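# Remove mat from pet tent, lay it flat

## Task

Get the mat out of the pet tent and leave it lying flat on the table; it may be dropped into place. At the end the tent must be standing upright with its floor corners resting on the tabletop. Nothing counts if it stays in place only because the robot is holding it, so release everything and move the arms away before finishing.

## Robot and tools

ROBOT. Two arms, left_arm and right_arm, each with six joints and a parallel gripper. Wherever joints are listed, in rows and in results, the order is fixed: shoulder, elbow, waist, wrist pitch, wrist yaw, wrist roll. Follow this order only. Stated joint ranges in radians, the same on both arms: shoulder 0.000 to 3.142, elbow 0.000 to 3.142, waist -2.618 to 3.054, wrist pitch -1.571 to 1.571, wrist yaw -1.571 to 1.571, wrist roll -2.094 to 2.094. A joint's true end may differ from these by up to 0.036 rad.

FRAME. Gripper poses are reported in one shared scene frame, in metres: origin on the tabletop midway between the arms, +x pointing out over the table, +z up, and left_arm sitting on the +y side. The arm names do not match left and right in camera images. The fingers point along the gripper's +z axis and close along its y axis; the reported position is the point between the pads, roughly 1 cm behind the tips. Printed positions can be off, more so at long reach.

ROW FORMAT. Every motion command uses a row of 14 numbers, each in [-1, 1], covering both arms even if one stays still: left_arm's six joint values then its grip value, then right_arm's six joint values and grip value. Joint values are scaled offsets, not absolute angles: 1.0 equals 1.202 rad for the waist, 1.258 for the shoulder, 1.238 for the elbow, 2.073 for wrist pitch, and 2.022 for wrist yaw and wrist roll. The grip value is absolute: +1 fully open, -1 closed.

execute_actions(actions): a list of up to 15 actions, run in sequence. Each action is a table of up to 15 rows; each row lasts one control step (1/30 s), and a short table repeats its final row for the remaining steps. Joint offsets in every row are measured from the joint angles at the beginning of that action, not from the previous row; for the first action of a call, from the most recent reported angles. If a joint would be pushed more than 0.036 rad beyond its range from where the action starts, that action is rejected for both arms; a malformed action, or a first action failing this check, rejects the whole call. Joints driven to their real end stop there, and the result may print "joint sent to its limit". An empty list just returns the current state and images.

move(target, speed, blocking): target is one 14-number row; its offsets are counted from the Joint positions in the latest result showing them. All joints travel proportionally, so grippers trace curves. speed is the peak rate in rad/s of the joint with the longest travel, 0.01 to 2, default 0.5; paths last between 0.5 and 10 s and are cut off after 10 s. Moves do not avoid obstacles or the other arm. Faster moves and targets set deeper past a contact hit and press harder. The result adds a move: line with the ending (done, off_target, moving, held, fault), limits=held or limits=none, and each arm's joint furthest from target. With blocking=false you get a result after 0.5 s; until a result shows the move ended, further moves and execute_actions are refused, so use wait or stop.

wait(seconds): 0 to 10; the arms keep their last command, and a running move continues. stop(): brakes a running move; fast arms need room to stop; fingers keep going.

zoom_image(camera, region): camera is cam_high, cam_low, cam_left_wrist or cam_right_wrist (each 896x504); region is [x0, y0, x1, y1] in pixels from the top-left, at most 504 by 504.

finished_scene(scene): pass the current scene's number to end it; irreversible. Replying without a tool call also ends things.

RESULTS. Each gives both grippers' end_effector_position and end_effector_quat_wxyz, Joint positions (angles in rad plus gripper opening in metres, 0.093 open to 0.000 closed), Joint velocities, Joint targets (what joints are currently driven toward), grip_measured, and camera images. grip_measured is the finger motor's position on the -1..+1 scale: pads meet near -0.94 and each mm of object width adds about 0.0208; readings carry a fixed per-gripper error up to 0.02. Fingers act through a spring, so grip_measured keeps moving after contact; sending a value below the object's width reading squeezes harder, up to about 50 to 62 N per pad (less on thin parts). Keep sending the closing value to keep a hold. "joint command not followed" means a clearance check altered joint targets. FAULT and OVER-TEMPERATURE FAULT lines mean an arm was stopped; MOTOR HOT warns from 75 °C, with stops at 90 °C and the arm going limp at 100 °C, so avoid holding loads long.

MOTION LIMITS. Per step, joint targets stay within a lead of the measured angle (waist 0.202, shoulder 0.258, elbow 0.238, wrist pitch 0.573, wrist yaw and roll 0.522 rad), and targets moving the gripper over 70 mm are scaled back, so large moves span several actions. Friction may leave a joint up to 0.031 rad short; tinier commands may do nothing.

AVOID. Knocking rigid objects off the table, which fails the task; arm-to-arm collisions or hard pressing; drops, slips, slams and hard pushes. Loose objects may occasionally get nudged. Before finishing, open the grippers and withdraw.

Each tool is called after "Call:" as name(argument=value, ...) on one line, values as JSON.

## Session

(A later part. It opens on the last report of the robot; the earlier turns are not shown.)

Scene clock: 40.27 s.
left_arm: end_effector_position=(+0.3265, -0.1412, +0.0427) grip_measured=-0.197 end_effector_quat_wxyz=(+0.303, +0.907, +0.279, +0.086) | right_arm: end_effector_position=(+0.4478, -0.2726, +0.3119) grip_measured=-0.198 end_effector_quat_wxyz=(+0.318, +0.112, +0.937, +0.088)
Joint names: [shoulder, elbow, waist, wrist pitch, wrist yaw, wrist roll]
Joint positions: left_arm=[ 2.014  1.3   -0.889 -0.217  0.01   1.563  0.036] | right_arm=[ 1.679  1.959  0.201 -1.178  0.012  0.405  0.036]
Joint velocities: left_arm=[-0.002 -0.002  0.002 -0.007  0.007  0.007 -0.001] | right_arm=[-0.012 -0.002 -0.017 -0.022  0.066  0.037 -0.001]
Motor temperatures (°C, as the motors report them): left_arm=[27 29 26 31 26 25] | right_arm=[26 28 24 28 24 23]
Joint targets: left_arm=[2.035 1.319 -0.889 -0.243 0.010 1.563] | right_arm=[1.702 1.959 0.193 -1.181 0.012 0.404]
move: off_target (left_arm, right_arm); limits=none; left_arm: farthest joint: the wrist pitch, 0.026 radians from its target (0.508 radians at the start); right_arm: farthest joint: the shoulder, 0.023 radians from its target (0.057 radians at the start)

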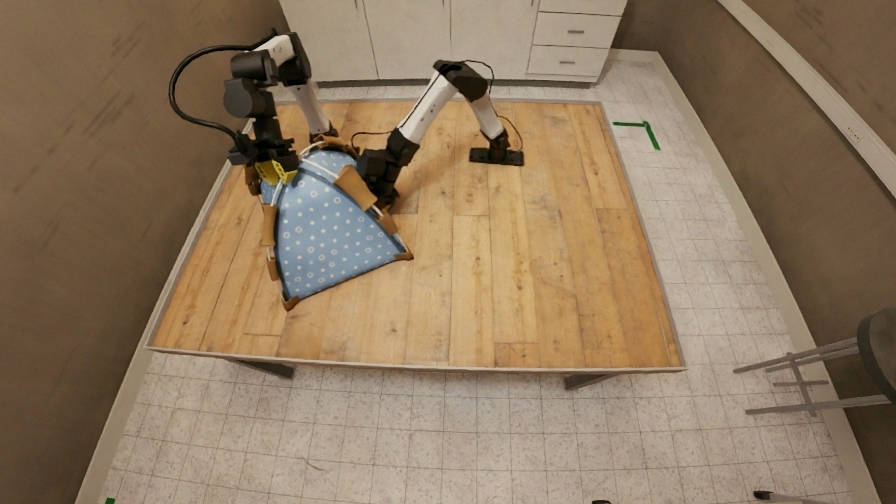

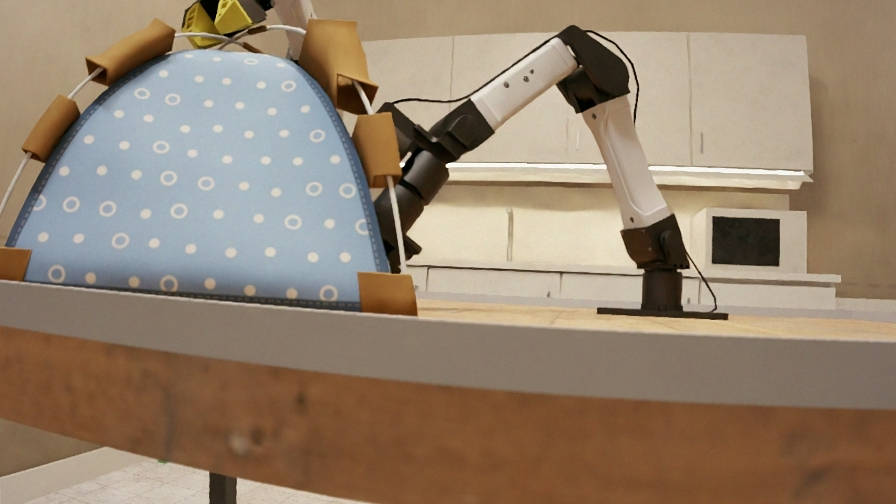

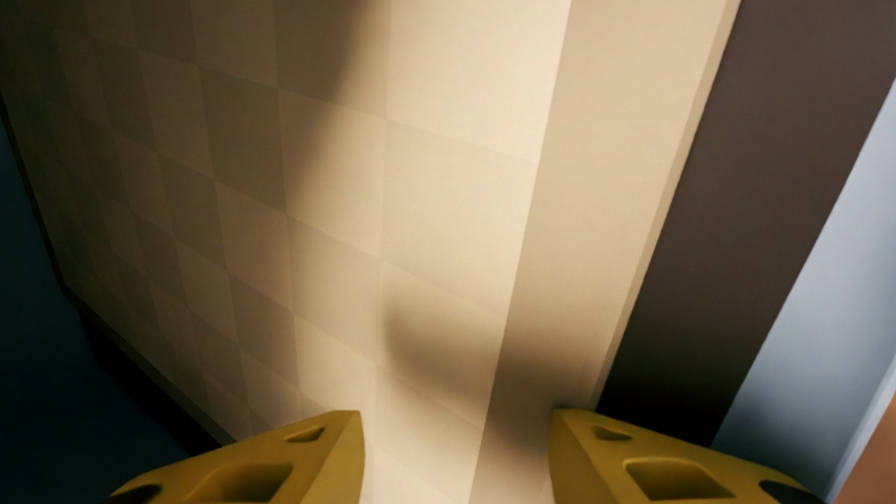

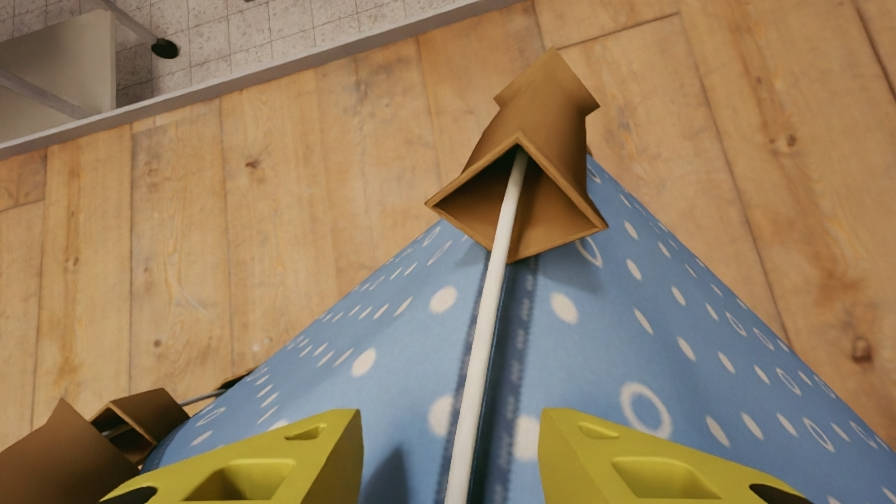

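Call:
move(target=[0.045,0,0,-0.022,0,0,-0.2,0.05,0,0,0,0,0,-0.2], speed=0.1)

Call:
move(target=[0,0,0,0,0,0,-0.2,0,0,0,0,0,0,-1])

Scene clock: 43.60 s.
left_arm: end_effector_position=(+0.3262, -0.1407, +0.0388) grip_measured=-0.198 end_effector_quat_wxyz=(+0.299, +0.909, +0.279, +0.085) | right_arm: end_effector_position=(+0.4562, -0.2711, +0.2952) grip_measured=-0.198 end_effector_quat_wxyz=(+0.300, +0.113, +0.944, +0.083)
Joint names: [shoulder, elbow, waist, wrist pitch, wrist yaw, wrist roll]
Joint positions: left_arm=[ 2.022  1.3   -0.889 -0.217  0.01   1.563  0.036] | right_arm=[ 1.721  1.959  0.201 -1.176  0.012  0.405  0.036]
Joint velocities: left_arm=[-0.007 -0.007 -0.002  0.007 -0.037  0.007 -0.   ] | right_arm=[-0.002  0.012  0.002 -0.051  0.007 -0.11  -0.001]
Motor temperatures (°C, as the motors report them): left_arm=[28 30 26 30 26 25] | right_arm=[27 28 24 28 24 23]
Joint targets: left_arm=[2.070 1.300 -0.889 -0.263 0.010 1.563] | right_arm=[1.742 1.959 0.201 -1.178 0.012 0.405]
move: off_target (left_arm, right_arm); limits=none; left_arm: farthest joint: the shoulder, 0.049 radians from its target (0.057 radians at the start); right_arm: farthest joint: the shoulder, 0.021 radians from its target (0.063 radians at the start)

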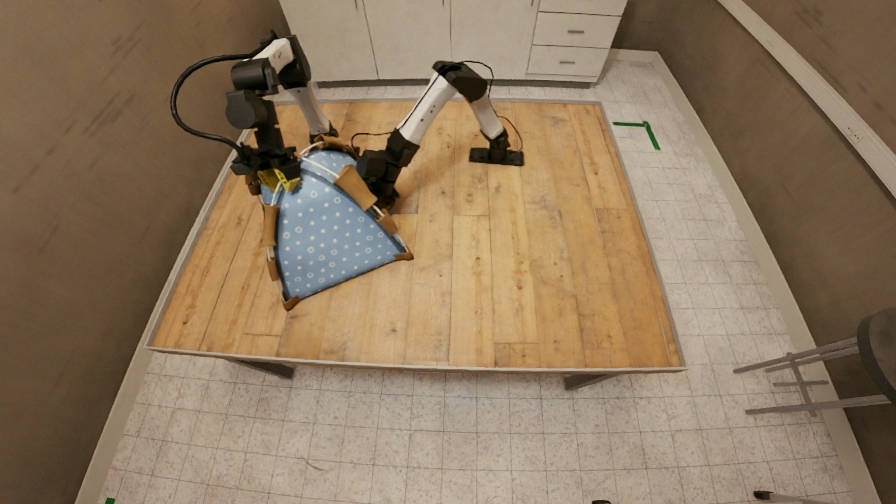

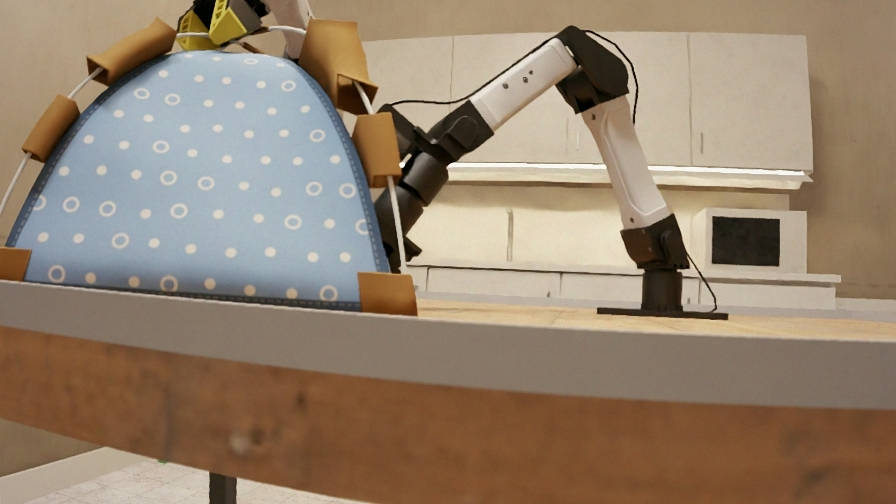

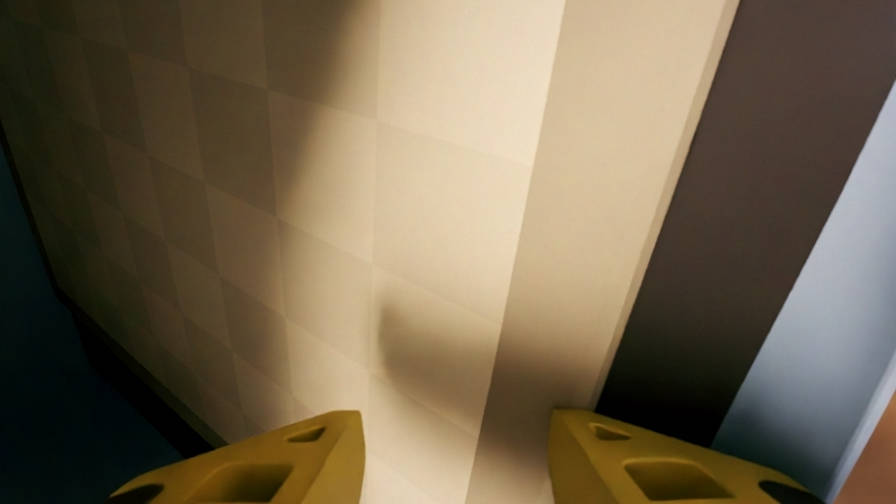

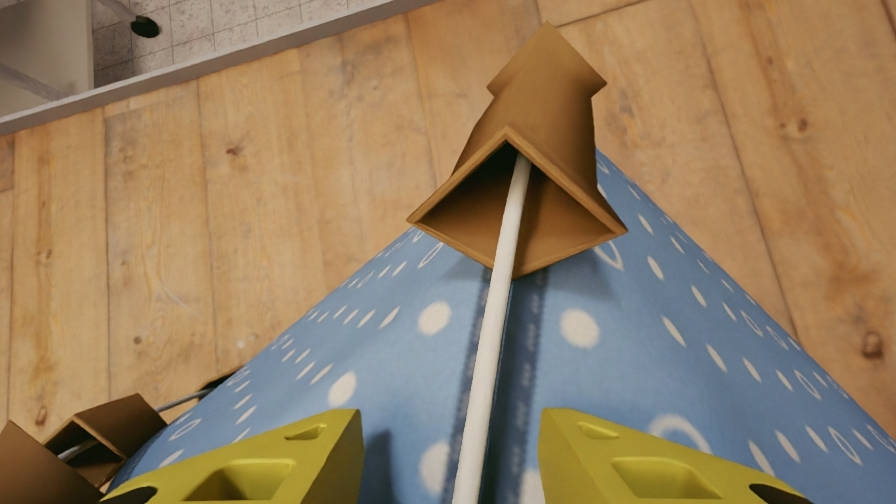

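Scene clock: 44.10 s.
left_arm: end_effector_position=(+0.3270, -0.1420, +0.0415) grip_measured=-0.198 end_effector_quat_wxyz=(+0.304, +0.907, +0.279, +0.086) | right_arm: end_effector_position=(+0.4567, -0.2721, +0.2955) grip_measured=-0.977 end_effector_quat_wxyz=(+0.302, +0.116, +0.943, +0.081)
Joint names: [shoulder, elbow, waist, wrist pitch, wrist yaw, wrist roll]
Joint positions: left_arm=[ 2.018  1.3   -0.889 -0.211  0.01   1.563  0.036] | right_arm=[ 1.721  1.959  0.201 -1.174  0.019  0.411  0.   ]
Joint velocities: left_arm=[ 0.012  0.007 -0.022  0.066 -0.007 -0.022 -0.001] | right_arm=[ 0.002  0.007  0.002 -0.037  0.037 -0.037  0.   ]
Motor temperatures (°C, as the motors report them): left_arm=[28 30 26 30 26 25] | right_arm=[27 28 24 28 24 23]
Joint targets: left_arm=[2.022 1.300 -0.889 -0.217 0.010 1.563] | right_arm=[1.721 1.959 0.201 -1.176 0.012 0.405]
move: done; limits=none; left_arm: farthest joint: the wrist pitch, 0.006 radians from its target (0.000 radians at the start); right_arm: farthest joint: the wrist yaw, 0.007 radians from its target (0.000 radians at the start)

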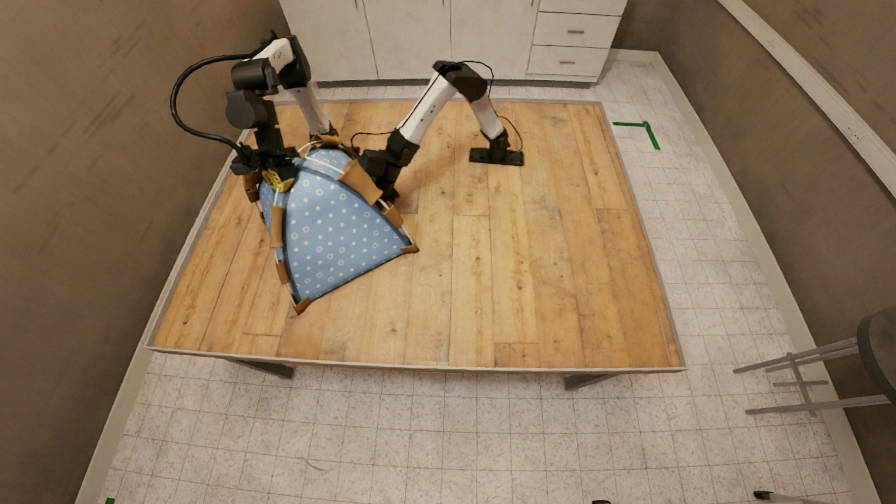

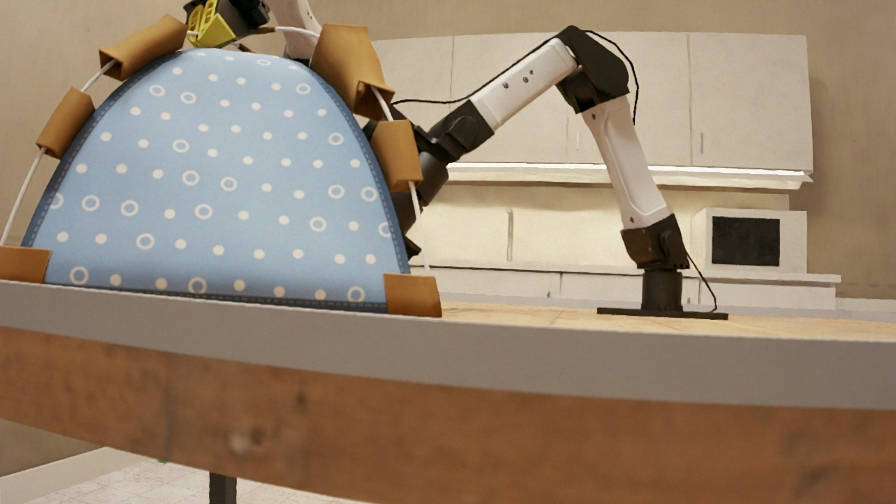

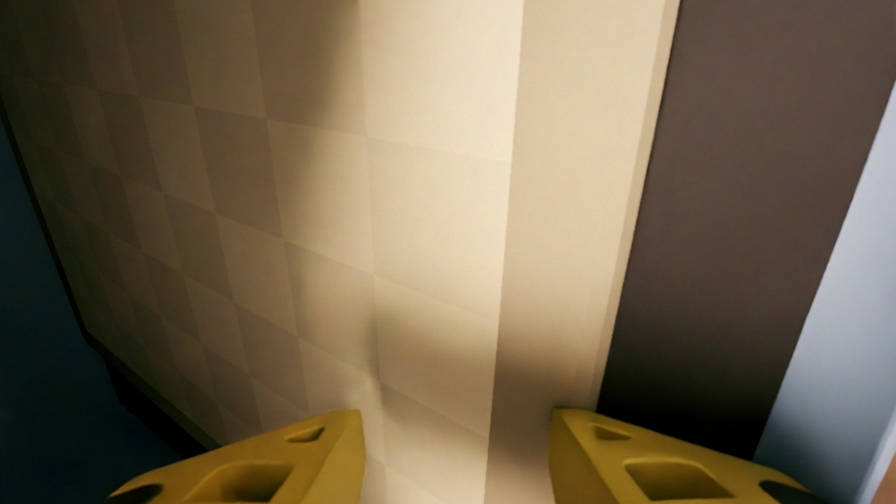

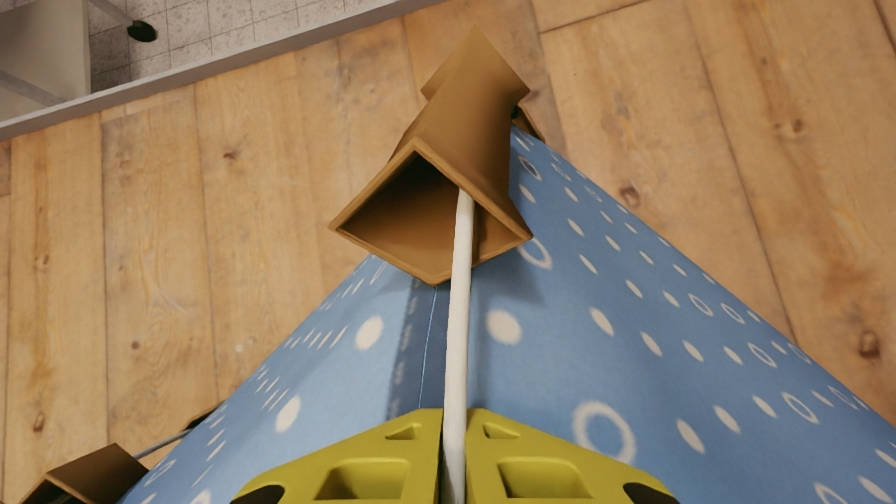

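Call:
move(target=[-0.035,0,0,-0.045,0,0,-0.2,0,0,0,0,0,0,-1], speed=0.15)

Call:
move(target=[0.045,0,0,0,0,0,-0.2,0,0,0,0,0,0,-1], speed=0.1)

Scene clock: 47.93 s.
left_arm: end_effector_position=(+0.3206, -0.1325, +0.0496) grip_measured=-0.198 end_effector_quat_wxyz=(+0.289, +0.912, +0.280, +0.081) | right_arm: end_effector_position=(+0.4567, -0.2721, +0.2955) grip_measured=-0.977 end_effector_quat_wxyz=(+0.302, +0.117, +0.943, +0.081)
Joint names: [shoulder, elbow, waist, wrist pitch, wrist yaw, wrist roll]
Joint positions: left_arm=[ 1.98   1.3   -0.889 -0.282  0.01   1.563  0.036] | right_arm=[ 1.721  1.959  0.201 -1.174  0.019  0.412  0.   ]
Joint velocities: left_arm=[ 0.002  0.007 -0.017  0.022 -0.051 -0.125 -0.   ] | right_arm=[-0.007 -0.007  0.002  0.007  0.022 -0.022  0.   ]
Motor temperatures (°C, as the motors report them): left_arm=[29 30 26 30 26 25] | right_arm=[27 28 24 28 24 23]
Joint targets: left_arm=[1.974 1.300 -0.889 -0.304 0.010 1.563] | right_arm=[1.721 1.959 0.201 -1.174 0.019 0.411]
move: off_target (left_arm); limits=none; left_arm: farthest joint: the wrist pitch, 0.022 radians from its target (0.093 radians at the start); right_arm: farthest joint: the wrist roll, 0.001 radians from its target (0.000 radians at the start)

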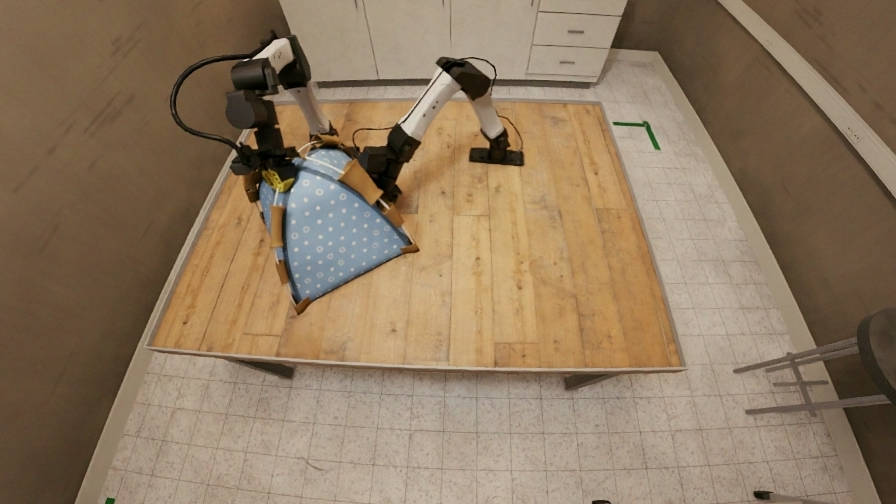

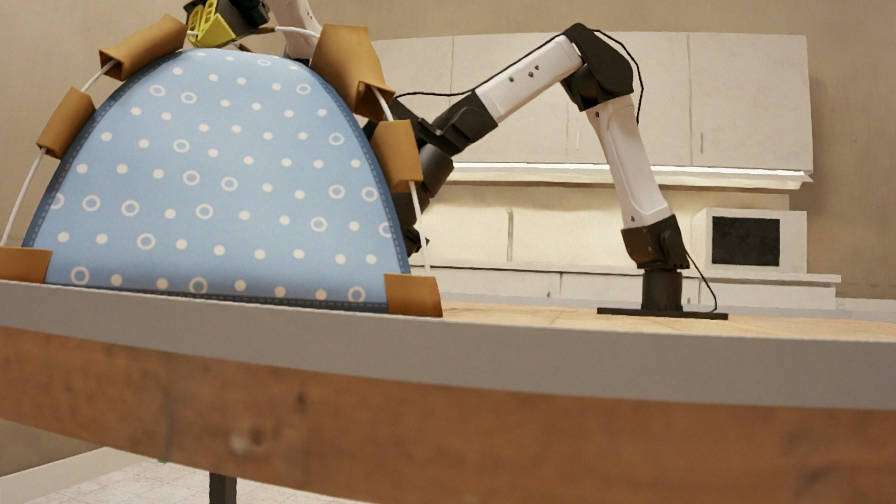

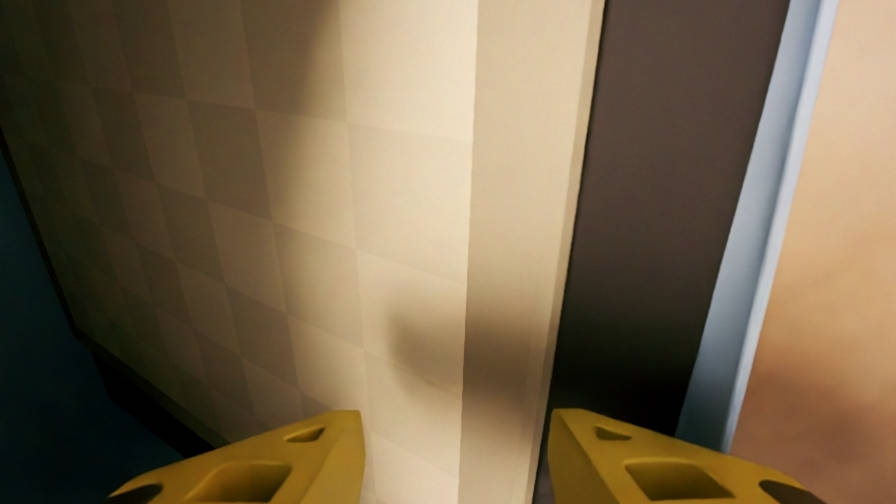

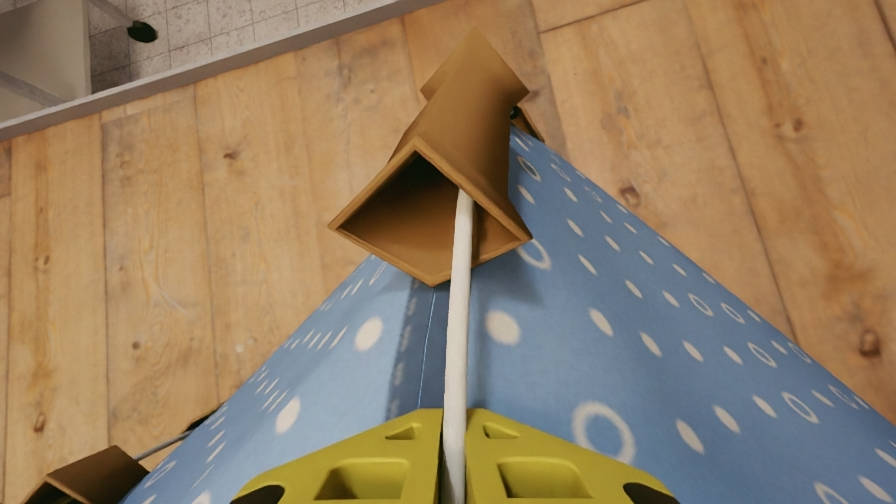

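Scene clock: 48.80 s.
left_arm: end_effector_position=(+0.3193, -0.1305, +0.0325) grip_measured=-0.198 end_effector_quat_wxyz=(+0.272, +0.917, +0.282, +0.077) | right_arm: end_effector_position=(+0.4567, -0.2721, +0.2955) grip_measured=-0.977 end_effector_quat_wxyz=(+0.302, +0.118, +0.943, +0.082)
Joint names: [shoulder, elbow, waist, wrist pitch, wrist yaw, wrist roll]
Joint positions: left_arm=[ 2.016  1.3   -0.889 -0.281  0.01   1.563  0.036] | right_arm=[ 1.721  1.959  0.201 -1.174  0.019  0.414  0.   ]
Joint velocities: left_arm=[-0.002 -0.012 -0.022  0.007  0.007 -0.066  0.001] | right_arm=[ 0.007  0.002 -0.022 -0.022  0.007 -0.051  0.   ]
Motor temperatures (°C, as the motors report them): left_arm=[29 30 26 30 26 25] | right_arm=[28 29 24 28 24 23]
Joint targets: left_arm=[2.036 1.300 -0.889 -0.282 0.010 1.563] | right_arm=[1.721 1.959 0.201 -1.174 0.019 0.412]
move: done; limits=none; left_arm: farthest joint: the shoulder, 0.020 radians from its target (0.057 radians at the start); right_arm: farthest joint: the wrist roll, 0.002 radians from its target (0.000 radians at the start)

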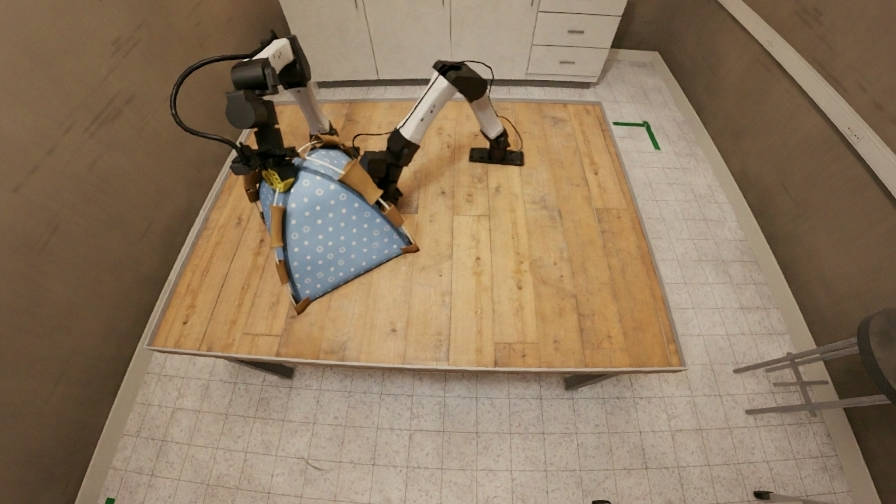

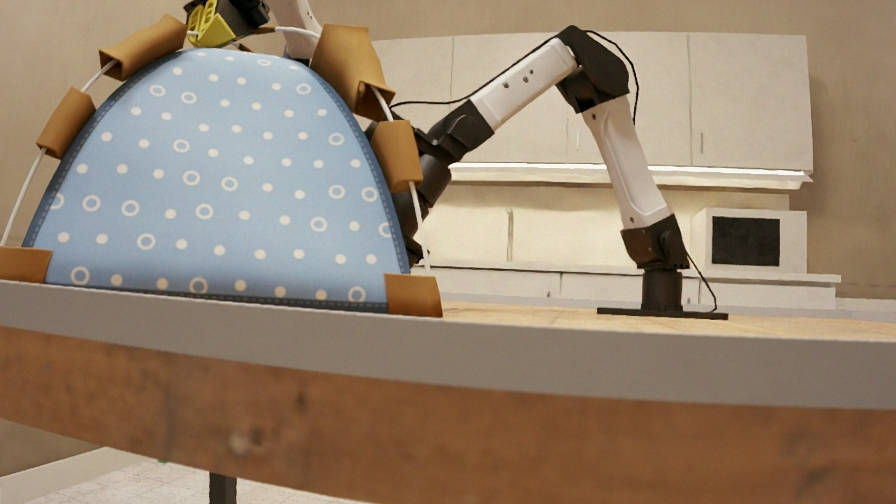

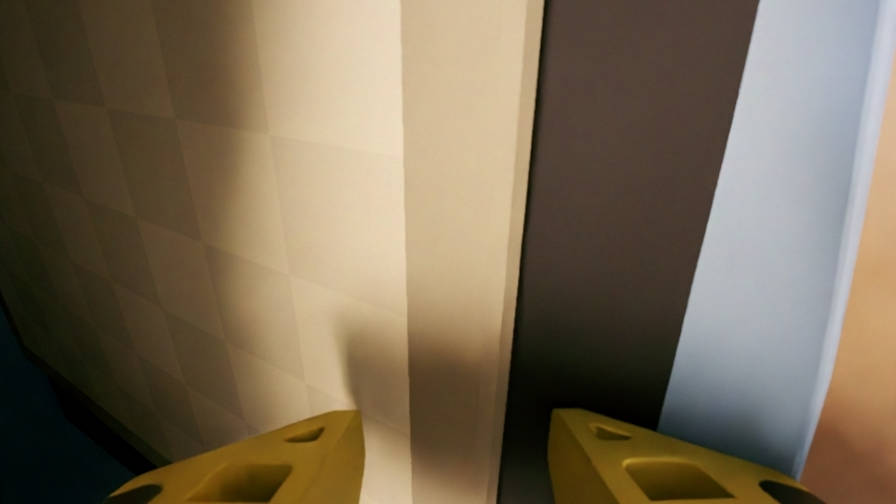

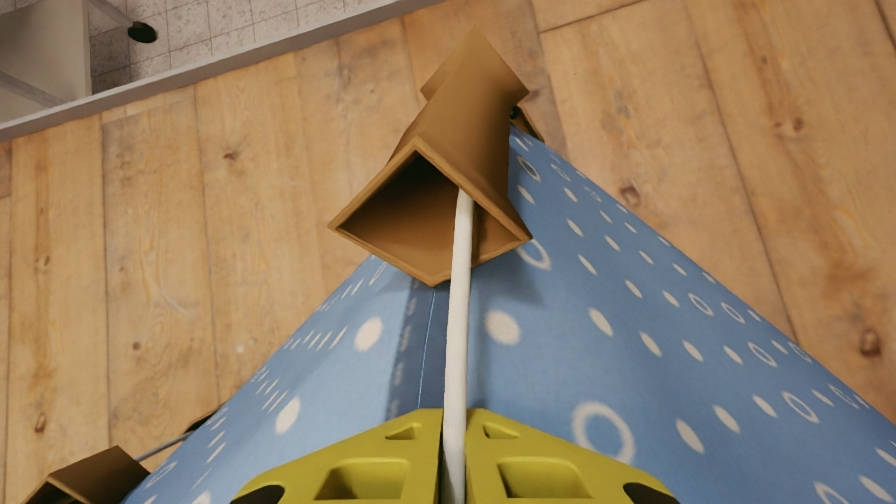

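Now slide forward along the floor.

Call:
move(target=[0.09,0,0,0.13,0,0,-0.2,0,0,0,0,0,0,-1], speed=0.12)

Scene clock: 53.03 s.
left_arm: end_effector_position=(+0.3449, -0.1687, +0.0363) grip_measured=-0.198 end_effector_quat_wxyz=(+0.362, +0.886, +0.272, +0.104) | right_arm: end_effector_position=(+0.4567, -0.2721, +0.2955) grip_measured=-0.977 end_effector_quat_wxyz=(+0.302, +0.119, +0.943, +0.082)
Joint names: [shoulder, elbow, waist, wrist pitch, wrist yaw, wrist roll]
Joint positions: left_arm=[ 2.093  1.3   -0.889 -0.005  0.01   1.563  0.036] | right_arm=[ 1.721  1.959  0.201 -1.174  0.019  0.416  0.   ]
Joint velocities: left_arm=[-0.007  0.002  0.002  0.007 -0.066 -0.022  0.001] | right_arm=[ 0.002  0.007 -0.012  0.022  0.007 -0.007  0.   ]
Motor temperatures (°C, as the motors report them): left_arm=[30 31 26 30 26 25] | right_arm=[28 29 24 28 24 23]
Joint targets: left_arm=[2.130 1.300 -0.889 -0.011 0.010 1.563] | right_arm=[1.721 1.959 0.201 -1.174 0.019 0.414]
move: off_target (left_arm); limits=none; left_arm: farthest joint: the shoulder, 0.036 radians from its target (0.113 radians at the start); right_arm: farthest joint: the wrist roll, 0.002 radians from its target (0.000 radians at the start)

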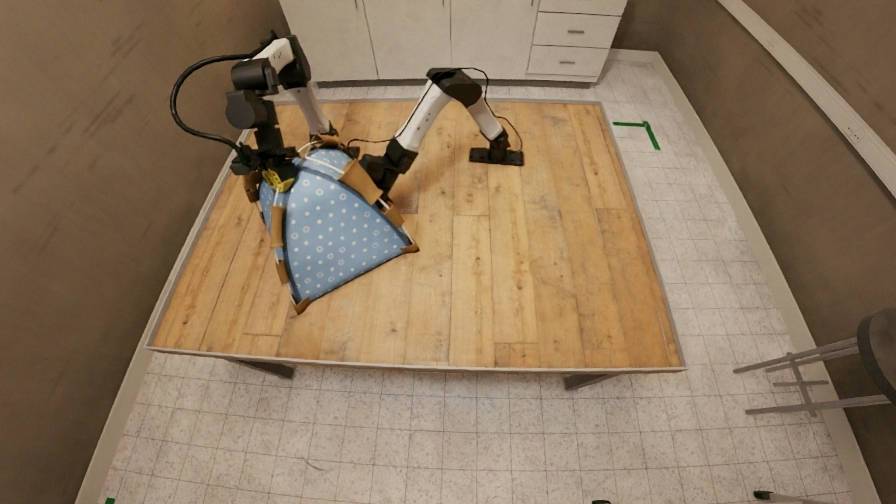

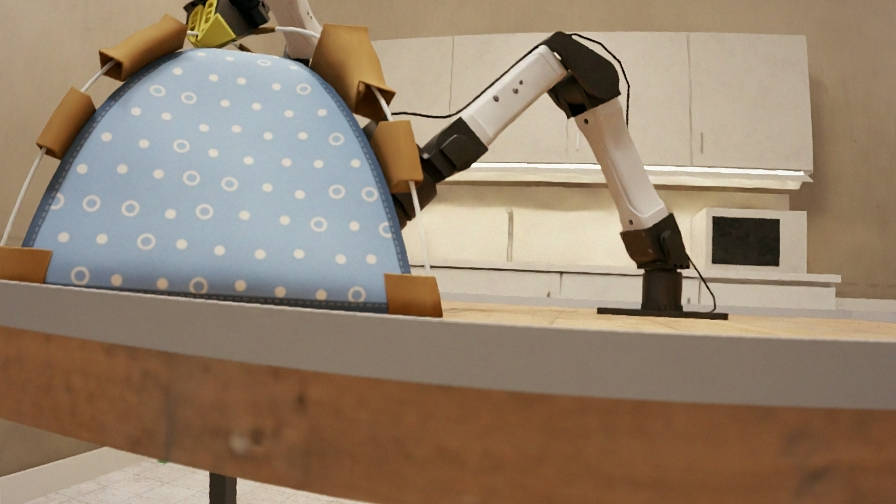

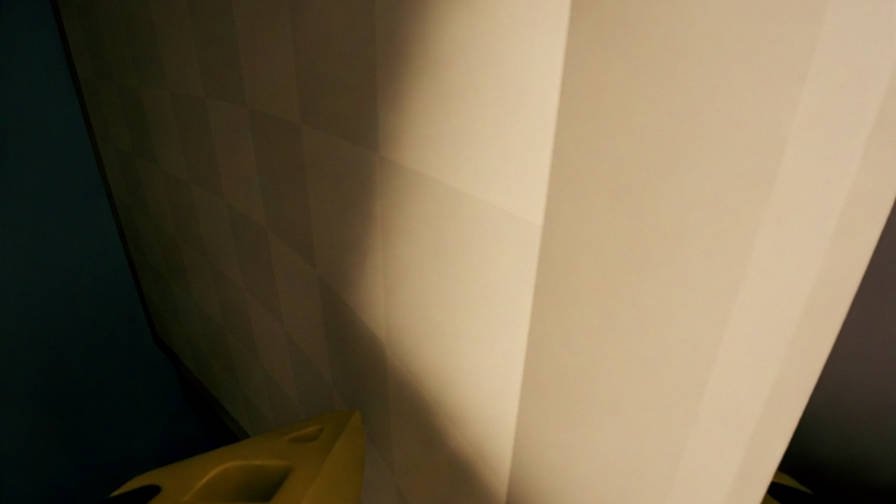

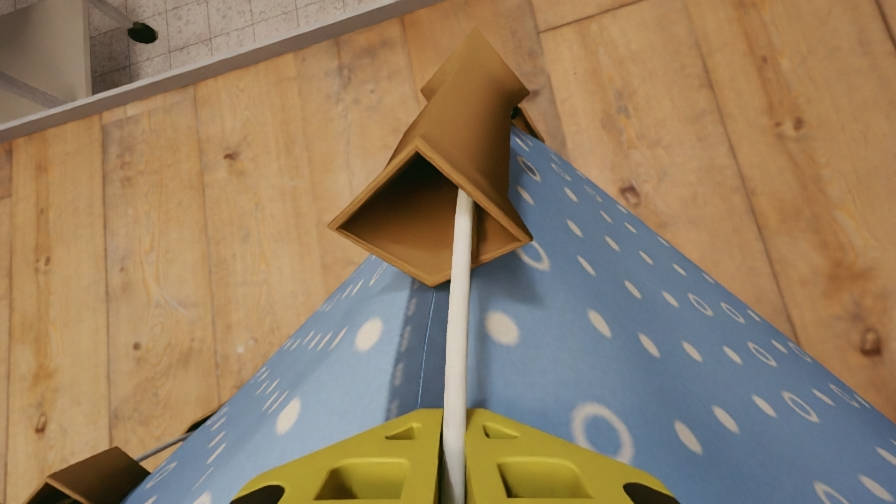

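Call:
move(target=[0,0,0,0,0,0,-1,0,0,0,0,0,0,-1])

Call:
move(target=[-0.455,-0.6,0,0.176,0,0,-1,0,0,0,0,0,0,-1], speed=0.3)

Scene clock: 57.67 s.
left_arm: end_effector_position=(+0.3457, -0.1699, +0.0381) grip_measured=-0.980 end_effector_quat_wxyz=(+0.366, +0.884, +0.271, +0.105) | right_arm: end_effector_position=(+0.4567, -0.2721, +0.2955) grip_measured=-0.977 end_effector_quat_wxyz=(+0.301, +0.119, +0.942, +0.082)
Joint names: [shoulder, elbow, waist, wrist pitch, wrist yaw, wrist roll]
Joint positions: left_arm=[ 2.092  1.3   -0.889  0.003  0.01   1.563  0.   ] | right_arm=[ 1.721  1.959  0.201 -1.174  0.019  0.417  0.   ]
Joint velocities: left_arm=[-0.002 -0.002  0.007 -0.022 -0.037 -0.037  0.   ] | right_arm=[ 0.002 -0.012 -0.007  0.037  0.007 -0.051  0.   ]
Motor temperatures (°C, as the motors report them): left_arm=[31 31 26 31 26 25] | right_arm=[29 29 24 28 24 23]
Joint targets: left_arm=[2.093 1.300 -0.889 -0.006 0.010 1.563] | right_arm=[1.721 1.959 0.201 -1.174 0.019 0.416]
move: done; limits=none; left_arm: farthest joint: the wrist pitch, 0.008 radians from its target (0.000 radians at the start); right_arm: farthest joint: the wrist roll, 0.001 radians from its target (0.000 radians at the start)

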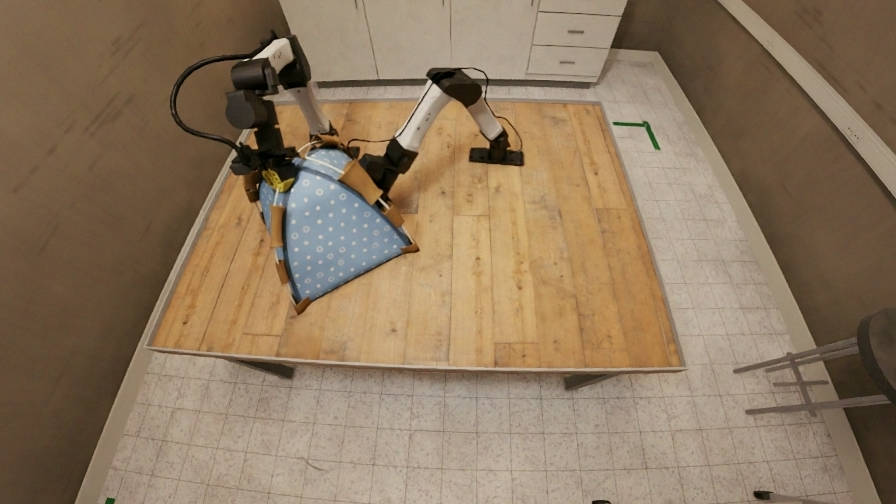

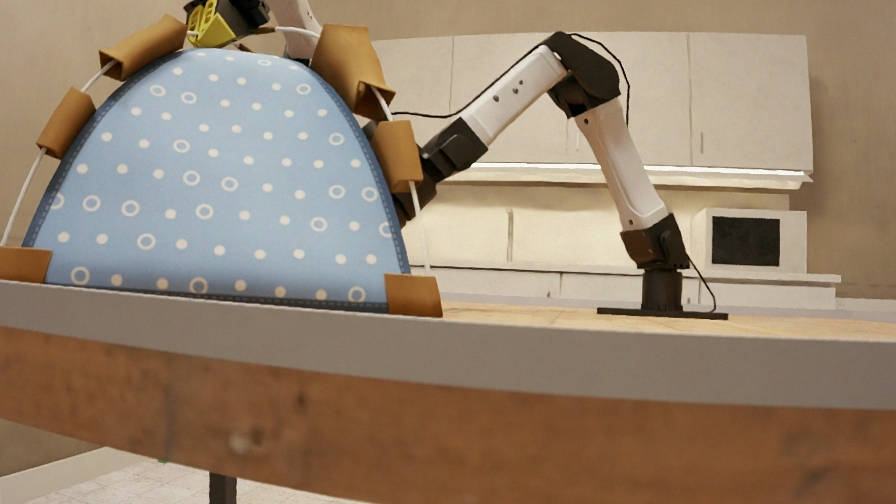

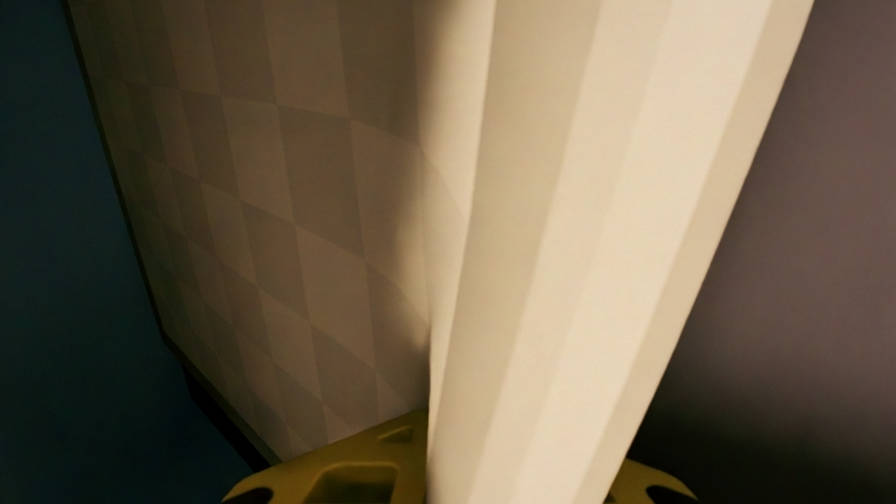

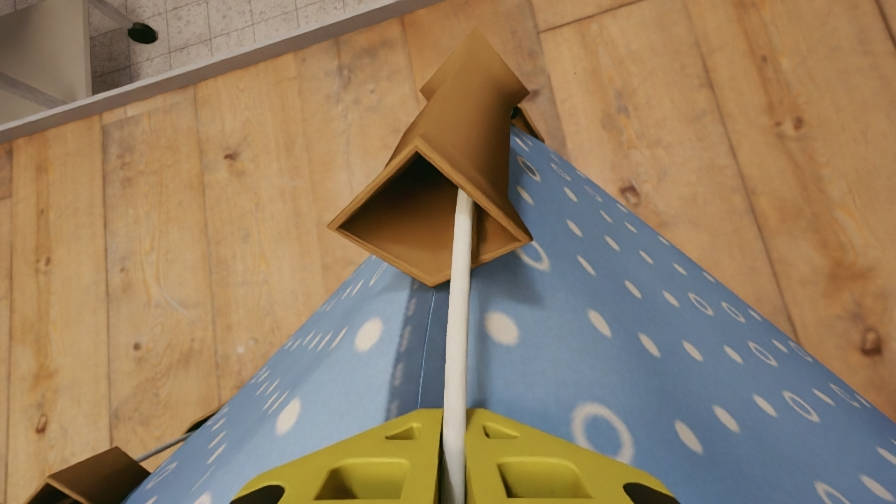

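Scene clock: 60.63 s.
left_arm: end_effector_position=(+0.2722, -0.0597, +0.0803) grip_measured=-0.980 end_effector_quat_wxyz=(+0.455, +0.842, +0.258, +0.133) | right_arm: end_effector_position=(+0.4567, -0.2719, +0.2955) grip_measured=-0.977 end_effector_quat_wxyz=(+0.301, +0.119, +0.942, +0.083)
Joint names: [shoulder, elbow, waist, wrist pitch, wrist yaw, wrist roll]
Joint positions: left_arm=[ 1.534  0.588 -0.889  0.363  0.008  1.563  0.   ] | right_arm=[ 1.721  1.959  0.201 -1.174  0.017  0.417  0.   ]
Joint velocities: left_arm=[-0.007  0.002 -0.007 -0.066 -0.022 -0.051  0.   ] | right_arm=[-0.012 -0.002 -0.002  0.007  0.022 -0.051  0.   ]
Motor temperatures (°C, as the motors report them): left_arm=[31 31 26 31 26 25] | right_arm=[29 29 24 28 24 23]
Joint targets: left_arm=[1.520 0.558 -0.889 0.368 0.010 1.563] | right_arm=[1.721 1.959 0.201 -1.174 0.019 0.416]
move: off_target (left_arm); limits=none; left_arm: farthest joint: the elbow, 0.031 radians from its target (0.743 radians at the start); right_arm: farthest joint: the wrist yaw, 0.002 radians from its target (0.000 radians at the start)

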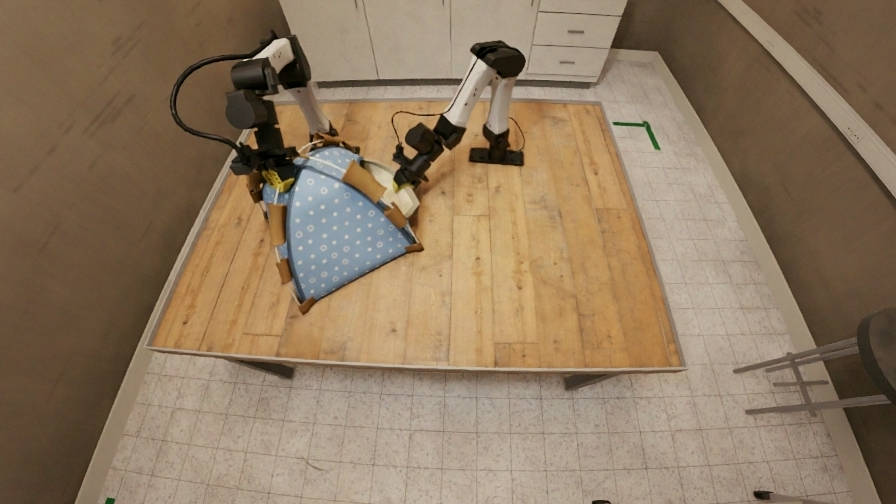

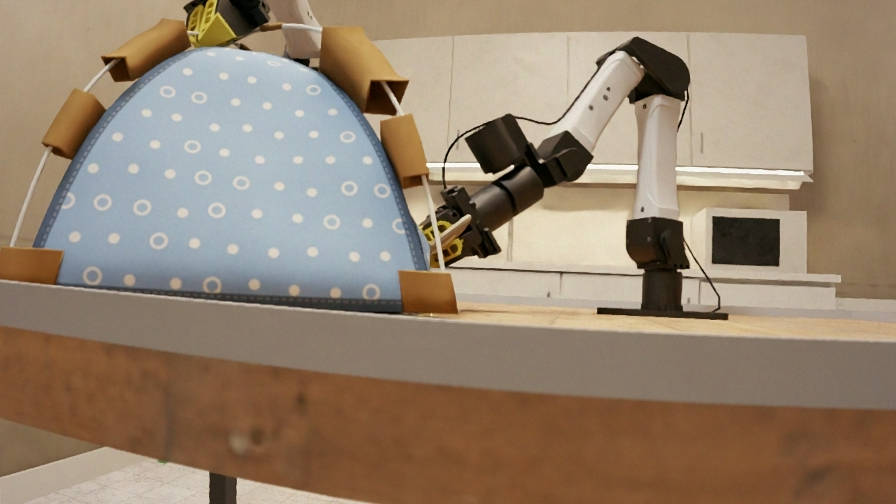

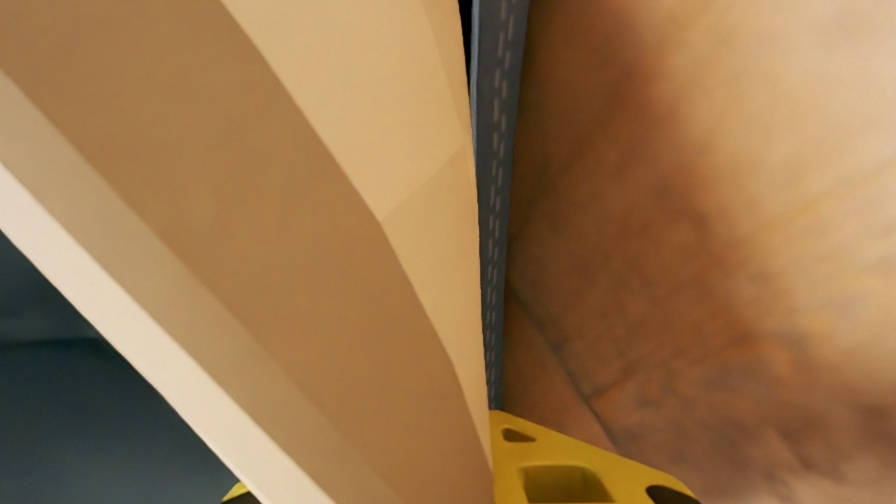

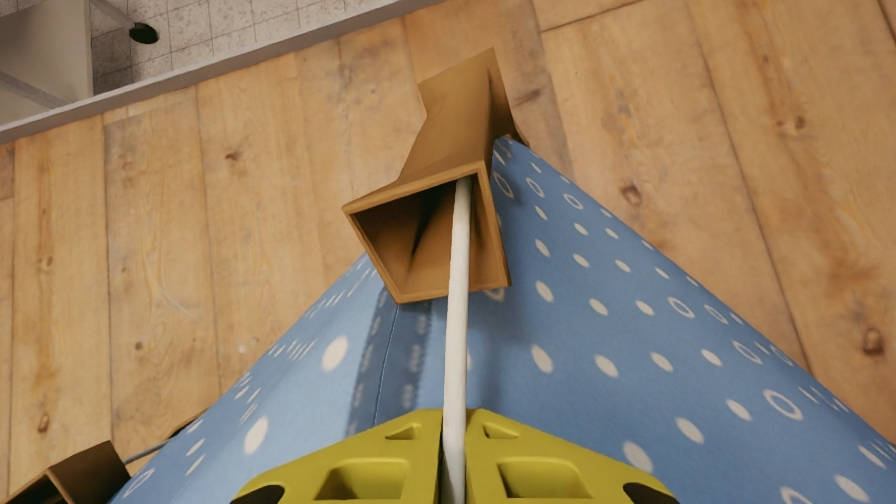

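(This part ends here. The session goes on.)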